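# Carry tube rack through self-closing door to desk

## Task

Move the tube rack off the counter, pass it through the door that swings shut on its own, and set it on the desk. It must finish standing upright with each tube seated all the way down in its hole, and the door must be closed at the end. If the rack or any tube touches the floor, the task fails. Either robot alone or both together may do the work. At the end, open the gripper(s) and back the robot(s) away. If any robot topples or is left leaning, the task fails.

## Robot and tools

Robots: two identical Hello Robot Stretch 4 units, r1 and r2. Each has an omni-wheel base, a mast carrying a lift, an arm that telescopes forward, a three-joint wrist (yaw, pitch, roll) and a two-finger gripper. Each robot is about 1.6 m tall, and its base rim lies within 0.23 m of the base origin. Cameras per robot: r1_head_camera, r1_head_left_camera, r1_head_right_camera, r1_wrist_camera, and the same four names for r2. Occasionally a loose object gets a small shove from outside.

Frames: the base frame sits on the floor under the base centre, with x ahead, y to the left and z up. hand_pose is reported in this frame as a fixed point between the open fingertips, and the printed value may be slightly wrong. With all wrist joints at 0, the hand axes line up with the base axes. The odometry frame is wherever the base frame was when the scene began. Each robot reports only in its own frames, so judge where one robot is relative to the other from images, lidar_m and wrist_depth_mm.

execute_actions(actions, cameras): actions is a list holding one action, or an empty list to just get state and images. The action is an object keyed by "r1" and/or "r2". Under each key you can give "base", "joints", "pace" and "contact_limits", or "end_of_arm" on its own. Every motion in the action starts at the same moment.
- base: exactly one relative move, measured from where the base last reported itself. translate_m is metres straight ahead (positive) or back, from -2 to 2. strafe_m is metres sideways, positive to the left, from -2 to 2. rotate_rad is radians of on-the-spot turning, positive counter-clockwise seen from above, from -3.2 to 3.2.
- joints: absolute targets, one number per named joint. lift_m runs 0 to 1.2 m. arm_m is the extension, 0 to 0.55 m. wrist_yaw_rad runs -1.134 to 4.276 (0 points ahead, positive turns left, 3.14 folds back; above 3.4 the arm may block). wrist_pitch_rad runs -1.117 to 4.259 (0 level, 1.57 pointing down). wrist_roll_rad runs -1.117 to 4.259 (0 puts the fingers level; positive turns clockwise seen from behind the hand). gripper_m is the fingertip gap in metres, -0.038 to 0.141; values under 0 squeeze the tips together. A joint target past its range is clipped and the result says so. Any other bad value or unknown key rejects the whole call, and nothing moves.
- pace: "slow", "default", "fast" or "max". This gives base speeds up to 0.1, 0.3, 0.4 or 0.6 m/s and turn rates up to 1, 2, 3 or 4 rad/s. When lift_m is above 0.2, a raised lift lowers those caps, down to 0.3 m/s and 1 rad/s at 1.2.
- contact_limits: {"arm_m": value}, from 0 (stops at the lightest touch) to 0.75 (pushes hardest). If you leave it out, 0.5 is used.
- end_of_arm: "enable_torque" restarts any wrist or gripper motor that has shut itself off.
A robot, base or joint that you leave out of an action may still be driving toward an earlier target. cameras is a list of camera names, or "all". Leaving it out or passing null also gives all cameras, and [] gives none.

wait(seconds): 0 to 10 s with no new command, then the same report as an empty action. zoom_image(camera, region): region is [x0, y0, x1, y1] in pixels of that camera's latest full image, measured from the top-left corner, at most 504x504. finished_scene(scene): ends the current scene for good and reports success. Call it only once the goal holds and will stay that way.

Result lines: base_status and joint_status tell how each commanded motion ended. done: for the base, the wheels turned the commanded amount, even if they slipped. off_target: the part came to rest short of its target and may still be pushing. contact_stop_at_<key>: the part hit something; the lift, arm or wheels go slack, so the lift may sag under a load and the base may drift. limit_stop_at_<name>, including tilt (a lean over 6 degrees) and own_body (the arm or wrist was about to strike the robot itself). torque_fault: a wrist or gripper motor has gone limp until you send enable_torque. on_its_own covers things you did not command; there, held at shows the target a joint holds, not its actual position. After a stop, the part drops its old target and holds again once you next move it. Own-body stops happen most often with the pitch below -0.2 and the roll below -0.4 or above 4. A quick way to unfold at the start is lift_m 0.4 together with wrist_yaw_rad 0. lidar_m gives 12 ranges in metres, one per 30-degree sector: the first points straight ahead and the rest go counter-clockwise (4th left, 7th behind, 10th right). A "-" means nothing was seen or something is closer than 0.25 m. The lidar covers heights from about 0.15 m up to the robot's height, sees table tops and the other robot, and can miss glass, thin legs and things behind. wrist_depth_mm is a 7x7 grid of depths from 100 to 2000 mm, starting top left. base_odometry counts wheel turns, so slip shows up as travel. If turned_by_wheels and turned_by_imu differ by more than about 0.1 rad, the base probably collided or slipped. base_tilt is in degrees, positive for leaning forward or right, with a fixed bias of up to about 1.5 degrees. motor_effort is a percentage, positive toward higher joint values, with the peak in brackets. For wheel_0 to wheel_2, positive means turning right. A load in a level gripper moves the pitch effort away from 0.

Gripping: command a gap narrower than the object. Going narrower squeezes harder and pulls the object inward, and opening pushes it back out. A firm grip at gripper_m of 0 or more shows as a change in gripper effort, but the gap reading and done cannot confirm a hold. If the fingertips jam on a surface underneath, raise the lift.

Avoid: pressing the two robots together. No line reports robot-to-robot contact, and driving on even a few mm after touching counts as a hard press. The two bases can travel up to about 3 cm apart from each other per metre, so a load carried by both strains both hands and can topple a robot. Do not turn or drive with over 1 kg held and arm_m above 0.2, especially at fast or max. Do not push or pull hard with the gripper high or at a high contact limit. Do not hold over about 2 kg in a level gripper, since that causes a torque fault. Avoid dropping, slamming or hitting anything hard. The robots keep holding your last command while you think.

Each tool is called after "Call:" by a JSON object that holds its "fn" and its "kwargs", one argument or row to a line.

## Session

Call:
{"fn": "execute_actions", "kwargs": {
  "actions": []
}}

Scene clock: 0.00 s.
r1.base_odometry: x=+0.000 y=+0.000 heading=+0.000 (m, m, rad; r1's odometry frame)
r1.turned_by_wheels: +0.000 (rad since the last result)
r1.turned_by_imu: +0.000 (rad since the last result)
r1.base_tilt: forward=+0.4 right=-0.1 (deg)
r1.lidar_m: 1.25 0.98 0.91 0.91 0.99 0.87 0.91 1.20 1.62 1.71 2.13 1.22
r1.base_status: not commanded
r1.joint_positions: lift_m=+0.301 arm_m=+0.001 wrist_yaw_rad=+3.190 wrist_pitch_rad=-0.015 wrist_roll_rad=+0.006 gripper_m=+0.057
r1.joint_status: not commanded
r1.motor_effort: lift_m=+18 arm_m=+0 wrist_yaw_rad=-1 wrist_pitch_rad=-7 wrist_roll_rad=+0 gripper_m=-2 wheel_0=+0 wheel_1=+0 wheel_2=+0 (%)
r1.hand_pose: x=-0.1207 y=+0.0733 z=+0.4832 quat_wxyz=(-0.024, +0.008, +0.003, +1.000) (m; r1's base frame)
r1.wrist_depth_mm: - - 136 1118 991 904 831 / - - 136 1118 991 904 831 / - 109 136 1098 1025 904 842 / - 132 163 1118 1025 917 842 / 194 1499 1308 1138 1008 917 842 / 204 1499 213 1118 196 891 831 / 206 1078 1118 - 991 878 842
r2.base_odometry: x=+0.000 y=+0.000 heading=+0.000 (m, m, rad; r2's odometry frame)
r2.turned_by_wheels: +0.000 (rad since the last result)
r2.turned_by_imu: +0.000 (rad since the last result)
r2.base_tilt: forward=+0.6 right=+0.0 (deg)
r2.lidar_m: 0.68 0.84 1.21 1.20 2.06 1.86 1.22 0.81 0.72 0.74 0.76 0.65
r2.base_status: not commanded
r2.joint_positions: lift_m=+0.220 arm_m=-0.002 wrist_yaw_rad=+3.094 wrist_pitch_rad=-0.004 wrist_roll_rad=-0.018 gripper_m=+0.057
r2.joint_status: not commanded
r2.motor_effort: lift_m=+20 arm_m=-1 wrist_yaw_rad=+1 wrist_pitch_rad=-7 wrist_roll_rad=+1 gripper_m=-6 wheel_0=+1 wheel_1=+0 wheel_2=+0 (%)
r2.hand_pose: x=-0.1147 y=+0.1009 z=+0.3989 quat_wxyz=(+0.024, +0.002, -0.009, +1.000) (m; r2's base frame)
r2.wrist_depth_mm: - 136 - - 1863 1756 1618 / - 136 - - 1921 1708 1661 / 107 137 - - 1983 1808 1661 / 133 152 - - 1921 1808 1661 / 931 1182 1576 - 1921 1808 1661 / 960 1138 213 1366 200 1281 1255 / 917 904 976 - 960 891 917
pictures: r1_head_camera, r1_head_left_camera, r1_head_right_camera, r1_wrist_camera, r2_head_camera, r2_head_left_camera, r2_head_right_camera, r2_wrist_camera
Images, in order (width x height): r1_head_camera 420x560, r1_head_left_camera 420x672, r1_head_right_camera 420x672, r1_wrist_camera 616x392, r2_head_camera 420x560, r2_head_left_camera 420x672, r2_head_right_camera 420x672, r2_wrist_camera 616x392.

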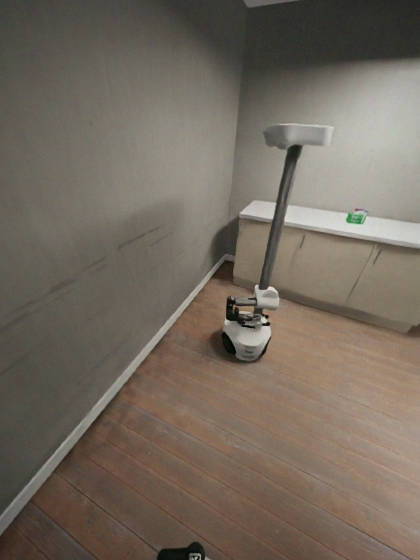

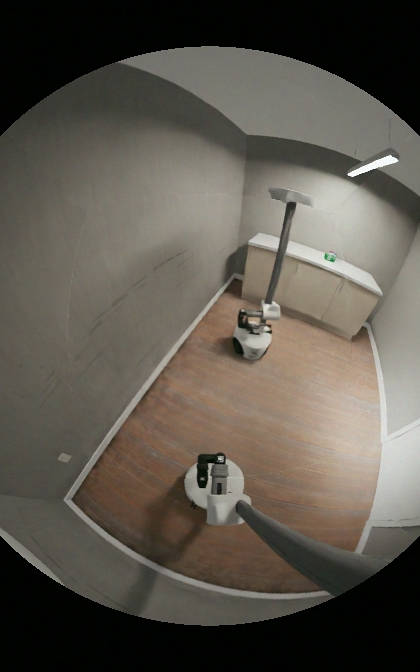

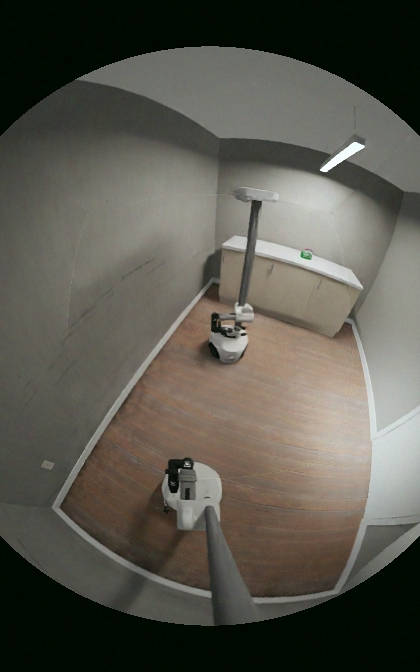

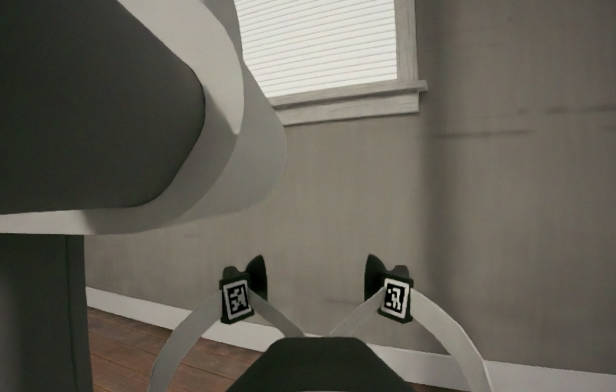

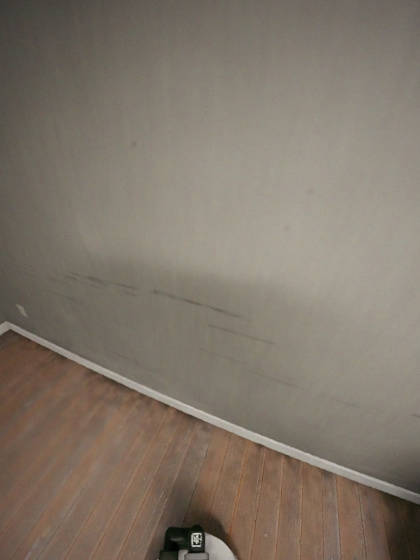

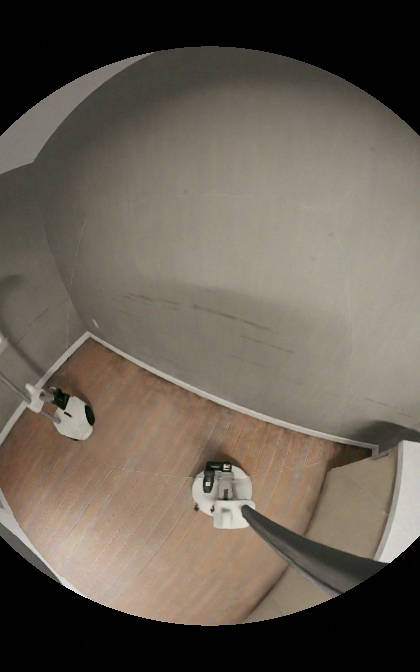

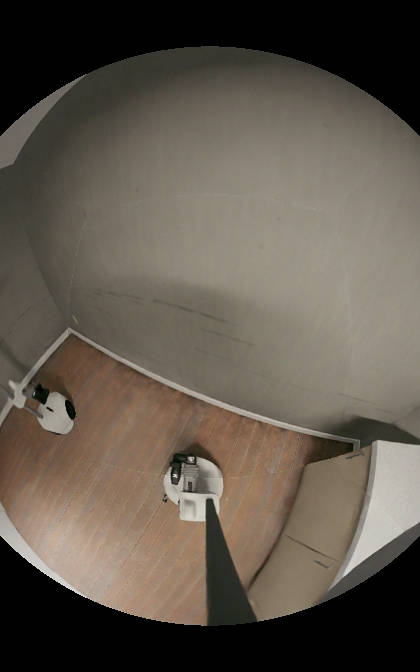

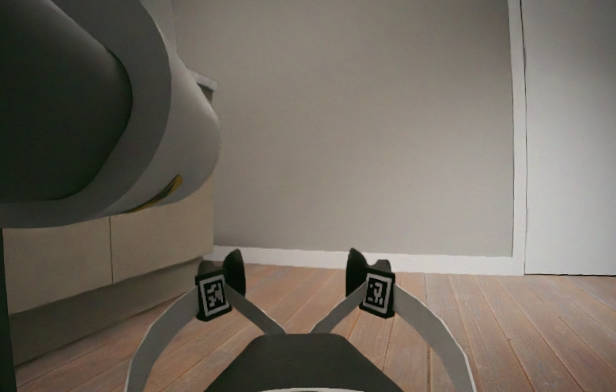

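Call:
{"fn": "execute_actions", "kwargs": {
  "actions": [
    {"r1":{"base":{"rotate_rad":-1.98},"joints":{"lift_m":0.85,"wrist_yaw_rad":0,"gripper_m":0.09}},"r2":{"base":{"rotate_rad":-1.97},"joints":{"lift_m":0.95,"wrist_yaw_rad":0,"gripper_m":0.141,"wrist_pitch_rad":0.1}}}
  ],
  "cameras": []
}}

Call:
{"fn": "execute_actions", "kwargs": {
  "actions": [
    {"r1":{"base":{"translate_m":0.55}},"r2":{"base":{"strafe_m":-0.5}}}
  ],
  "cameras": ["r1_head_camera","r1_wrist_camera","r2_head_camera","r2_wrist_camera"]
}}

Scene clock: 7.60 s.
r1.base_odometry: x=+0.000 y=+0.000 heading=-1.980 (m, m, rad; r1's odometry frame)
r1.turned_by_wheels: -1.980 (rad since the last result)
r1.turned_by_imu: -2.006 (rad since the last result)
r1.base_tilt: forward=+0.4 right=-0.1 (deg)
r1.lidar_m: 1.63 1.75 2.24 1.22 1.28 0.95 0.88 0.94 0.97 0.88 0.93 1.27
r1.base_status: done
r1.joint_positions: lift_m=+0.850 arm_m=+0.001 wrist_yaw_rad=+0.000 wrist_pitch_rad=-0.015 wrist_roll_rad=+0.006 gripper_m=+0.090
r1.joint_status: all done
r1.motor_effort: lift_m=+23(22) arm_m=+0(0) wrist_yaw_rad=-2(11) wrist_pitch_rad=-6(4) wrist_roll_rad=-2(4) gripper_m=-1(3) wheel_0=+1(1) wheel_1=+1(8) wheel_2=+0(9) (%)
r1.hand_pose: x=+0.4601 y=-0.0873 z=+1.0322 quat_wxyz=(+1.000, +0.003, -0.008, +0.000) (m; r1's base frame)
r1.wrist_depth_mm: 1464 1464 1464 1499 1499 1464 1160 / 1464 1464 1464 1499 1464 1499 1160 / 1499 1464 1499 1499 1464 1499 1160 / 1499 1499 1499 1464 1499 1499 1205 / 1464 1499 1464 1464 1499 1499 1205 / 1464 1499 200 1537 199 1499 1182 / 1499 1464 1499 - 1499 1430 1160
r2.base_odometry: x=+0.000 y=+0.000 heading=-1.969 (m, m, rad; r2's odometry frame)
r2.turned_by_wheels: -1.969 (rad since the last result)
r2.turned_by_imu: -1.943 (rad since the last result)
r2.base_tilt: forward=+0.5 right=+0.0 (deg)
r2.lidar_m: 0.71 0.77 0.71 0.67 0.71 0.98 1.21 1.31 1.99 1.88 1.06 0.74
r2.base_status: done
r2.joint_positions: lift_m=+0.950 arm_m=-0.002 wrist_yaw_rad=+0.000 wrist_pitch_rad=+0.102 wrist_roll_rad=-0.018 gripper_m=+0.141
r2.joint_status: all done
r2.motor_effort: lift_m=+23(25) arm_m=-1(1) wrist_yaw_rad=+0(7) wrist_pitch_rad=-7(7) wrist_roll_rad=+1(1) gripper_m=+2(4) wheel_0=+5(10) wheel_1=+3(11) wheel_2=+3(8) (%)
r2.hand_pose: x=+0.4564 y=-0.0873 z=+1.0986 quat_wxyz=(+0.999, -0.009, +0.051, +0.001) (m; r2's base frame)
r2.wrist_depth_mm: 1060 1060 1078 1118 1098 1138 1138 / 1060 1078 1078 1138 1138 1160 1160 / 1078 1078 1118 1138 1182 1182 1205 / 1098 1138 1138 1160 1205 1205 1229 / 1138 904 904 917 904 842 842 / 580 535 539 609 554 569 591 / 554 564 569 - 585 591 603
pictures: none
No camera images: the call's "cameras" was empty. Leave "cameras" out to get every camera's image.

Scene clock: 10.90 s.
r1.base_odometry: x=-0.219 y=-0.505 heading=-1.980 (m, m, rad; r1's odometry frame)
r1.turned_by_wheels: +0.000 (rad since the last result)
r1.turned_by_imu: -0.002 (rad since the last result)
r1.base_tilt: forward=+0.4 right=-0.1 (deg)
r1.lidar_m: 1.06 1.18 1.58 1.22 1.26 1.53 1.45 1.34 0.93 0.87 0.93 1.17
r1.base_status: done
r1.joint_positions: lift_m=+0.850 arm_m=+0.001 wrist_yaw_rad=+0.000 wrist_pitch_rad=-0.015 wrist_roll_rad=+0.006 gripper_m=+0.090
r1.joint_status: not commanded
r1.motor_effort: lift_m=+22(23) arm_m=+0(0) wrist_yaw_rad=-1(2) wrist_pitch_rad=-8(5) wrist_roll_rad=-2(1) gripper_m=-1(3) wheel_0=+0(4) wheel_1=+0(2) wheel_2=+2(10) (%)
r1.hand_pose: x=+0.4601 y=-0.0874 z=+1.0323 quat_wxyz=(+1.000, +0.003, -0.008, +0.000) (m; r1's base frame)
r1.wrist_depth_mm: 917 904 917 931 917 917 917 / 904 917 917 917 917 931 931 / 917 917 917 931 904 917 931 / 931 917 917 931 931 931 917 / 904 917 931 931 931 931 931 / 917 917 200 917 199 931 931 / 917 917 931 - 931 931 917
r2.base_odometry: x=-0.461 y=+0.194 heading=-1.969 (m, m, rad; r2's odometry frame)
r2.turned_by_wheels: +0.000 (rad since the last result)
r2.turned_by_imu: -0.002 (rad since the last result)
r2.base_tilt: forward=+0.6 right=+0.0 (deg)
r2.lidar_m: 0.71 0.75 1.03 1.17 1.22 1.71 1.20 1.24 1.45 1.37 1.04 0.76
r2.base_status: done
r2.joint_positions: lift_m=+0.950 arm_m=-0.002 wrist_yaw_rad=+0.000 wrist_pitch_rad=+0.102 wrist_roll_rad=-0.018 gripper_m=+0.141
r2.joint_status: not commanded
r2.motor_effort: lift_m=+22(23) arm_m=-1(0) wrist_yaw_rad=+0(1) wrist_pitch_rad=-6(6) wrist_roll_rad=+1(2) gripper_m=-4(1) wheel_0=+1(12) wheel_1=+0(11) wheel_2=+0(1) (%)
r2.hand_pose: x=+0.4564 y=-0.0874 z=+1.0986 quat_wxyz=(+0.999, -0.009, +0.051, +0.001) (m; r2's base frame)
r2.wrist_depth_mm: 1042 1060 1078 1098 1098 1138 1160 / 1078 1098 1118 1118 1118 1160 1160 / 1078 1118 1118 1138 1182 1205 1205 / 1098 1138 1160 1160 1182 1229 1205 / 891 891 904 820 904 904 878 / 580 530 544 609 549 569 580 / 549 554 564 - 585 591 609
pictures: r1_head_camera, r1_wrist_camera, r2_head_camera, r2_wrist_camera
Images, in order (width x height): r1_head_camera 420x560, r1_wrist_camera 616x392, r2_head_camera 420x560, r2_wrist_camera 616x392.

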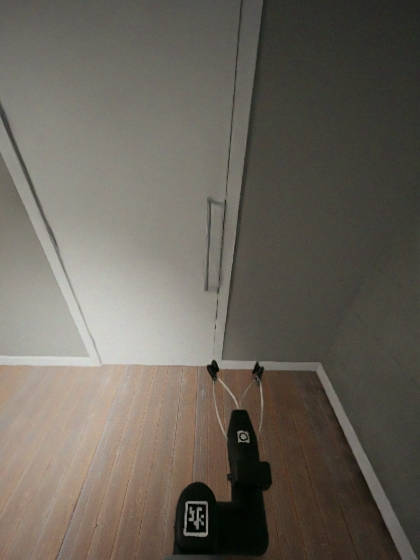

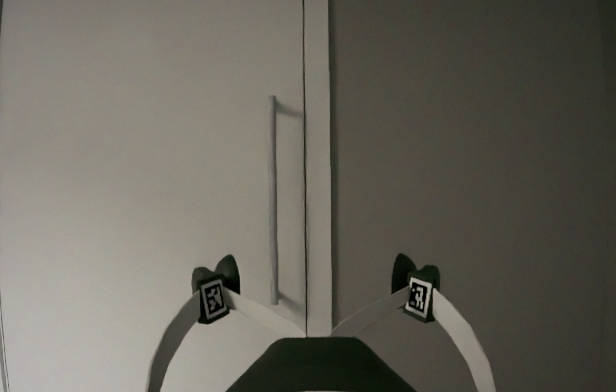

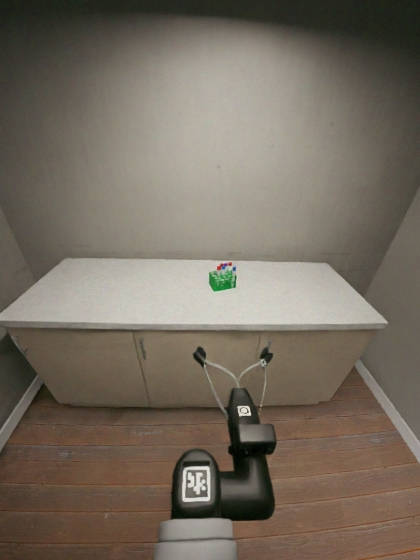

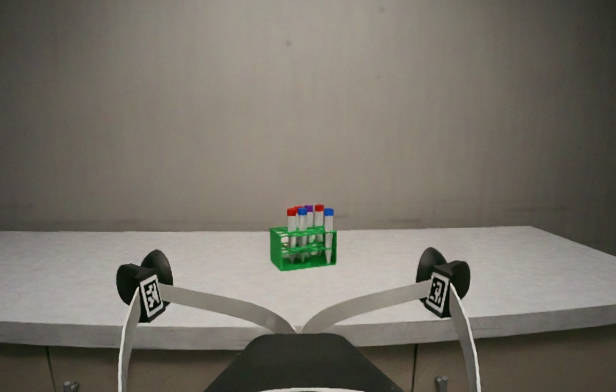

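Call:
{"fn": "execute_actions", "kwargs": {
  "actions": [
    {"r1":{"base":{"strafe_m":0.088},"joints":{"arm_m":0.4}},"r2":{"base":{"rotate_rad":0.33},"joints":{"lift_m":0.835}}}
  ],
  "cameras": []
}}

Call:
{"fn": "execute_actions", "kwargs": {
  "actions": [
    {"r1":{"base":{"translate_m":0.12}},"r2":{"base":{"strafe_m":-0.317},"joints":{"arm_m":0.28}}}
  ],
  "cameras": ["r1_wrist_camera","r2_wrist_camera"]
}}

Scene clock: 15.80 s.
r1.base_odometry: x=-0.138 y=-0.540 heading=-1.980 (m, m, rad; r1's odometry frame)
r1.turned_by_wheels: +0.000 (rad since the last result)
r1.turned_by_imu: +0.000 (rad since the last result)
r1.base_tilt: forward=+0.4 right=-0.1 (deg)
r1.lidar_m: 1.08 1.15 1.57 1.14 1.16 1.53 1.45 1.50 1.01 0.95 1.01 1.15
r1.base_status: done
r1.joint_positions: lift_m=+0.850 arm_m=+0.399 wrist_yaw_rad=+0.000 wrist_pitch_rad=-0.015 wrist_roll_rad=+0.006 gripper_m=+0.090
r1.joint_status: all done
r1.motor_effort: lift_m=+22(22) arm_m=+6(7) wrist_yaw_rad=-3(0) wrist_pitch_rad=-6(8) wrist_roll_rad=-3(3) gripper_m=-3(3) wheel_0=+1(5) wheel_1=+0(7) wheel_2=+1(5) (%)
r1.hand_pose: x=+0.8582 y=-0.0874 z=+1.0323 quat_wxyz=(+1.000, +0.003, -0.008, +0.000) (m; r1's base frame)
r1.wrist_depth_mm: 512 512 517 512 512 517 512 / 512 512 512 517 504 517 517 / 512 517 517 517 504 517 517 / 517 512 517 517 508 521 521 / 517 521 517 525 512 521 521 / 512 517 200 517 198 521 521 / 517 517 521 - 508 521 521
r2.base_odometry: x=-0.461 y=+0.194 heading=-1.640 (m, m, rad; r2's odometry frame)
r2.turned_by_wheels: +0.329 (rad since the last result)
r2.turned_by_imu: +0.324 (rad since the last result)
r2.base_tilt: forward=+0.5 right=+0.0 (deg)
r2.lidar_m: 0.72 0.90 1.16 1.19 1.45 1.29 1.12 1.57 1.38 1.39 0.81 0.71
r2.base_status: done
r2.joint_positions: lift_m=+0.835 arm_m=-0.002 wrist_yaw_rad=+0.000 wrist_pitch_rad=+0.102 wrist_roll_rad=-0.018 gripper_m=+0.141
r2.joint_status: all done
r2.motor_effort: lift_m=+17(21) arm_m=-1(1) wrist_yaw_rad=+0(0) wrist_pitch_rad=-7(8) wrist_roll_rad=+1(2) gripper_m=-4(2) wheel_0=-4(8) wheel_1=-3(11) wheel_2=-1(8) (%)
r2.hand_pose: x=+0.4564 y=-0.0874 z=+0.9841 quat_wxyz=(+0.999, -0.009, +0.051, +0.001) (m; r2's base frame)
r2.wrist_depth_mm: 1255 1281 1182 1098 1060 1008 960 / 1281 1308 1182 1138 1078 1025 976 / 1255 1336 1205 1160 1098 1025 991 / 1182 1060 1060 1042 1060 732 991 / 683 627 585 544 521 517 504 / 723 647 597 564 521 480 469 / 732 683 627 - 539 496 480
pictures: none
No camera images: the call's "cameras" was empty. Leave "cameras" out to get every camera's image.

Scene clock: 18.17 s.
r1.base_odometry: x=-0.186 y=-0.650 heading=-1.979 (m, m, rad; r1's odometry frame)
r1.turned_by_wheels: +0.000 (rad since the last result)
r1.turned_by_imu: +0.000 (rad since the last result)
r1.base_tilt: forward=+0.4 right=-0.1 (deg)
r1.lidar_m: 0.98 1.04 1.44 1.22 2.15 1.67 1.55 1.47 1.04 0.96 1.03 1.05
r1.base_status: done
r1.joint_positions: lift_m=+0.850 arm_m=+0.399 wrist_yaw_rad=+0.000 wrist_pitch_rad=-0.015 wrist_roll_rad=+0.006 gripper_m=+0.090
r1.joint_status: not commanded
r1.motor_effort: lift_m=+22(22) arm_m=+7(7) wrist_yaw_rad=-1(0) wrist_pitch_rad=-7(9) wrist_roll_rad=-2(1) gripper_m=-3(3) wheel_0=+2(6) wheel_1=+0(4) wheel_2=+0(11) (%)
r1.hand_pose: x=+0.8582 y=-0.0874 z=+1.0323 quat_wxyz=(+1.000, +0.003, -0.008, +0.000) (m; r1's base frame)
r1.wrist_depth_mm: 392 394 392 394 379 394 397 / 392 392 394 397 382 394 397 / 394 392 394 397 382 397 397 / 397 394 394 394 382 397 399 / 397 394 397 394 384 399 399 / 397 397 200 397 199 397 399 / 397 397 394 - 387 399 402
r2.base_odometry: x=-0.777 y=+0.216 heading=-1.639 (m, m, rad; r2's odometry frame)
r2.turned_by_wheels: +0.000 (rad since the last result)
r2.turned_by_imu: +0.000 (rad since the last result)
r2.base_tilt: forward=+0.6 right=+0.1 (deg)
r2.lidar_m: 0.62 0.77 1.48 1.49 1.78 1.21 1.23 1.22 1.08 1.08 0.68 0.60
r2.base_status: done
r2.joint_positions: lift_m=+0.835 arm_m=+0.279 wrist_yaw_rad=+0.000 wrist_pitch_rad=+0.102 wrist_roll_rad=-0.018 gripper_m=+0.141
r2.joint_status: all done
r2.motor_effort: lift_m=+17(17) arm_m=+6(6) wrist_yaw_rad=+1(1) wrist_pitch_rad=-6(6) wrist_roll_rad=+1(1) gripper_m=+3(2) wheel_0=+2(12) wheel_1=+0(9) wheel_2=-1(1) (%)
r2.hand_pose: x=+0.7369 y=-0.0874 z=+0.9841 quat_wxyz=(+0.999, -0.009, +0.051, +0.000) (m; r2's base frame)
r2.wrist_depth_mm: 931 866 820 768 723 683 647 / 946 878 831 778 741 691 661 / 976 904 854 798 750 707 668 / 976 917 854 452 759 715 683 / 492 500 504 439 427 504 492 / 324 289 296 336 296 310 324 / 250 254 260 - 262 245 -
pictures: r1_wrist_camera, r2_wrist_camera
Images, in order (width x height): r1_wrist_camera 616x392, r2_wrist_camera 616x392.

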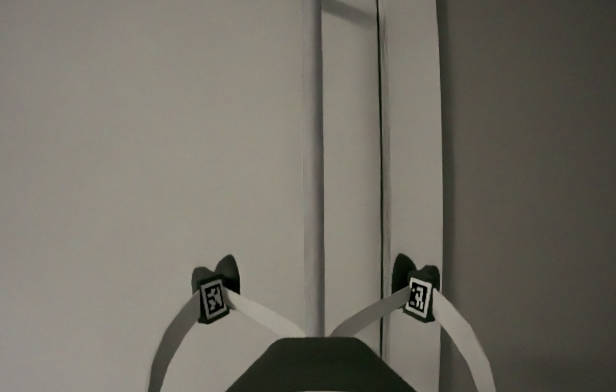

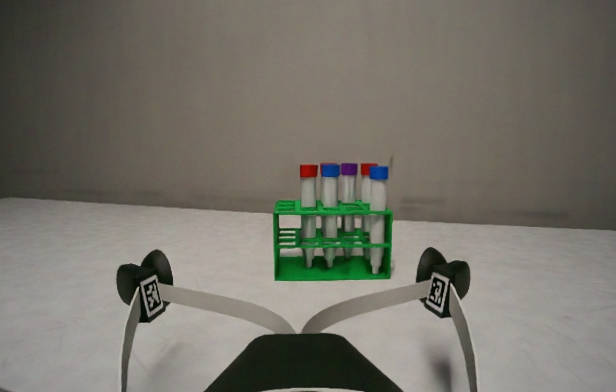

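Call:
{"fn": "execute_actions", "kwargs": {
  "actions": [
    {"r1":{"joints":{"arm_m":0.535}},"r2":{"base":{"strafe_m":-0.043},"joints":{"arm_m":0.4}}}
  ],
  "cameras": []
}}

Call:
{"fn": "execute_actions", "kwargs": {
  "actions": [
    {"r1":{"joints":{"gripper_m":-0.038}}}
  ],
  "cameras": ["r1_wrist_camera","r2_wrist_camera"]
}}

Scene clock: 21.80 s.
r1.base_odometry: x=-0.186 y=-0.650 heading=-1.979 (m, m, rad; r1's odometry frame)
r1.turned_by_wheels: +0.000 (rad since the last result)
r1.turned_by_imu: +0.000 (rad since the last result)
r1.base_tilt: forward=+0.4 right=-0.1 (deg)
r1.lidar_m: 0.97 1.04 1.45 1.25 2.14 1.67 1.58 1.47 1.02 0.96 1.02 1.06
r1.base_status: not commanded
r1.joint_positions: lift_m=+0.850 arm_m=+0.534 wrist_yaw_rad=+0.000 wrist_pitch_rad=-0.015 wrist_roll_rad=+0.006 gripper_m=+0.090
r1.joint_status: all done
r1.motor_effort: lift_m=+22(22) arm_m=+7(7) wrist_yaw_rad=-2(1) wrist_pitch_rad=-5(5) wrist_roll_rad=-1(0) gripper_m=-3(2) wheel_0=+2(2) wheel_1=+0(0) wheel_2=+1(0) (%)
r1.hand_pose: x=+0.9932 y=-0.0874 z=+1.0323 quat_wxyz=(+1.000, +0.003, -0.008, +0.000) (m; r1's base frame)
r1.wrist_depth_mm: 256 257 257 258 258 246 259 / 256 257 259 259 259 246 260 / 257 258 258 259 259 246 260 / 258 259 259 259 260 247 259 / 258 259 259 259 260 247 262 / 258 259 199 195 198 248 262 / 259 260 260 - 262 248 263
r2.base_odometry: x=-0.820 y=+0.219 heading=-1.639 (m, m, rad; r2's odometry frame)
r2.turned_by_wheels: +0.000 (rad since the last result)
r2.turned_by_imu: +0.000 (rad since the last result)
r2.base_tilt: forward=+0.6 right=+0.0 (deg)
r2.lidar_m: 0.61 0.73 1.52 1.53 1.84 1.24 1.23 1.21 1.03 1.03 0.70 0.59
r2.base_status: done
r2.joint_positions: lift_m=+0.835 arm_m=+0.399 wrist_yaw_rad=+0.000 wrist_pitch_rad=+0.102 wrist_roll_rad=-0.018 gripper_m=+0.141
r2.joint_status: all done
r2.motor_effort: lift_m=+17(17) arm_m=+5(6) wrist_yaw_rad=+1(2) wrist_pitch_rad=-7(6) wrist_roll_rad=+2(1) gripper_m=+3(1) wheel_0=+3(11) wheel_1=-1(8) wheel_2=+0(0) (%)
r2.hand_pose: x=+0.8569 y=-0.0874 z=+0.9841 quat_wxyz=(+0.999, -0.009, +0.051, +0.000) (m; r2's base frame)
r2.wrist_depth_mm: 778 732 683 640 603 574 539 / 798 741 699 654 615 580 554 / 820 768 699 668 634 591 564 / 831 768 732 330 627 603 574 / 492 500 421 320 424 508 492 / 322 287 290 312 294 309 324 / 250 253 259 - 262 245 -
pictures: none
No camera images: the call's "cameras" was empty. Leave "cameras" out to get every camera's image.

Scene clock: 23.77 s.
r1.base_odometry: x=-0.186 y=-0.650 heading=-1.978 (m, m, rad; r1's odometry frame)
r1.turned_by_wheels: +0.001 (rad since the last result)
r1.turned_by_imu: -0.015 (rad since the last result)
r1.base_tilt: forward=+0.5 right=-0.1 (deg)
r1.lidar_m: 0.91 1.03 1.40 1.22 2.12 1.66 1.58 1.51 1.03 0.97 0.99 1.04
r1.base_status: not commanded
r1.joint_positions: lift_m=+0.850 arm_m=+0.535 wrist_yaw_rad=+0.014 wrist_pitch_rad=-0.015 wrist_roll_rad=+0.006 gripper_m=-0.037
r1.joint_status: all done
r1.on_its_own: wrist_yaw_rad is at rest, and its effort (-43) is outside its rest range (-13 to +13)
r1.motor_effort: lift_m=+22(22) arm_m=-2(7) wrist_yaw_rad=-43(47) wrist_pitch_rad=-7(9) wrist_roll_rad=+1(1) gripper_m=-22(17) wheel_0=+5(5) wheel_1=+1(3) wheel_2=+13(15) (%)
r1.hand_pose: x=+0.9960 y=-0.0832 z=+1.0322 quat_wxyz=(+1.000, +0.003, -0.007, +0.007) (m; r1's base frame)
r1.wrist_depth_mm: 245 245 245 244 244 239 - / 246 245 245 245 244 239 253 / 247 246 245 244 245 239 253 / 246 246 246 246 246 240 253 / 248 248 246 211 246 241 253 / 248 247 179 183 180 241 254 / 248 248 247 - 247 241 -
r2.base_odometry: x=-0.820 y=+0.219 heading=-1.639 (m, m, rad; r2's odometry frame)
r2.turned_by_wheels: +0.000 (rad since the last result)
r2.turned_by_imu: +0.000 (rad since the last result)
r2.base_tilt: forward=+0.6 right=+0.0 (deg)
r2.lidar_m: 0.62 0.75 1.52 1.51 1.85 1.22 1.21 1.18 1.02 1.04 0.68 0.59
r2.base_status: not commanded
r2.joint_positions: lift_m=+0.835 arm_m=+0.399 wrist_yaw_rad=+0.000 wrist_pitch_rad=+0.102 wrist_roll_rad=-0.018 gripper_m=+0.141
r2.joint_status: not commanded
r2.motor_effort: lift_m=+16(17) arm_m=+6(6) wrist_yaw_rad=+1(1) wrist_pitch_rad=-7(8) wrist_roll_rad=+1(1) gripper_m=-2(1) wheel_0=+3(3) wheel_1=-1(1) wheel_2=+0(0) (%)
r2.hand_pose: x=+0.8569 y=-0.0874 z=+0.9841 quat_wxyz=(+0.999, -0.009, +0.051, +0.000) (m; r2's base frame)
r2.wrist_depth_mm: 778 732 676 647 603 569 549 / 798 732 691 654 609 574 549 / 820 750 715 661 627 591 564 / 820 768 723 330 640 603 580 / 488 496 421 319 424 504 496 / 322 287 291 310 291 309 325 / 249 254 259 - 263 244 -
pictures: r1_wrist_camera, r2_wrist_camera
Images, in order (width x height): r1_wrist_camera 616x392, r2_wrist_camera 616x392.

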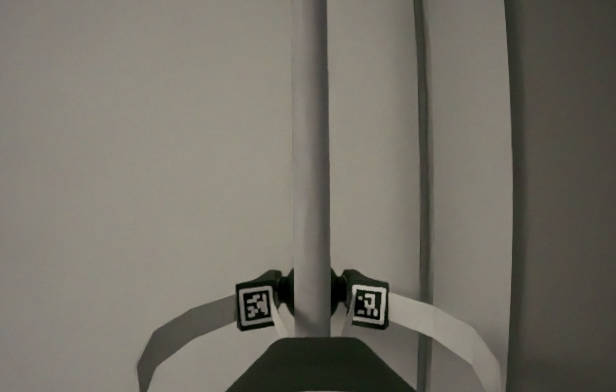

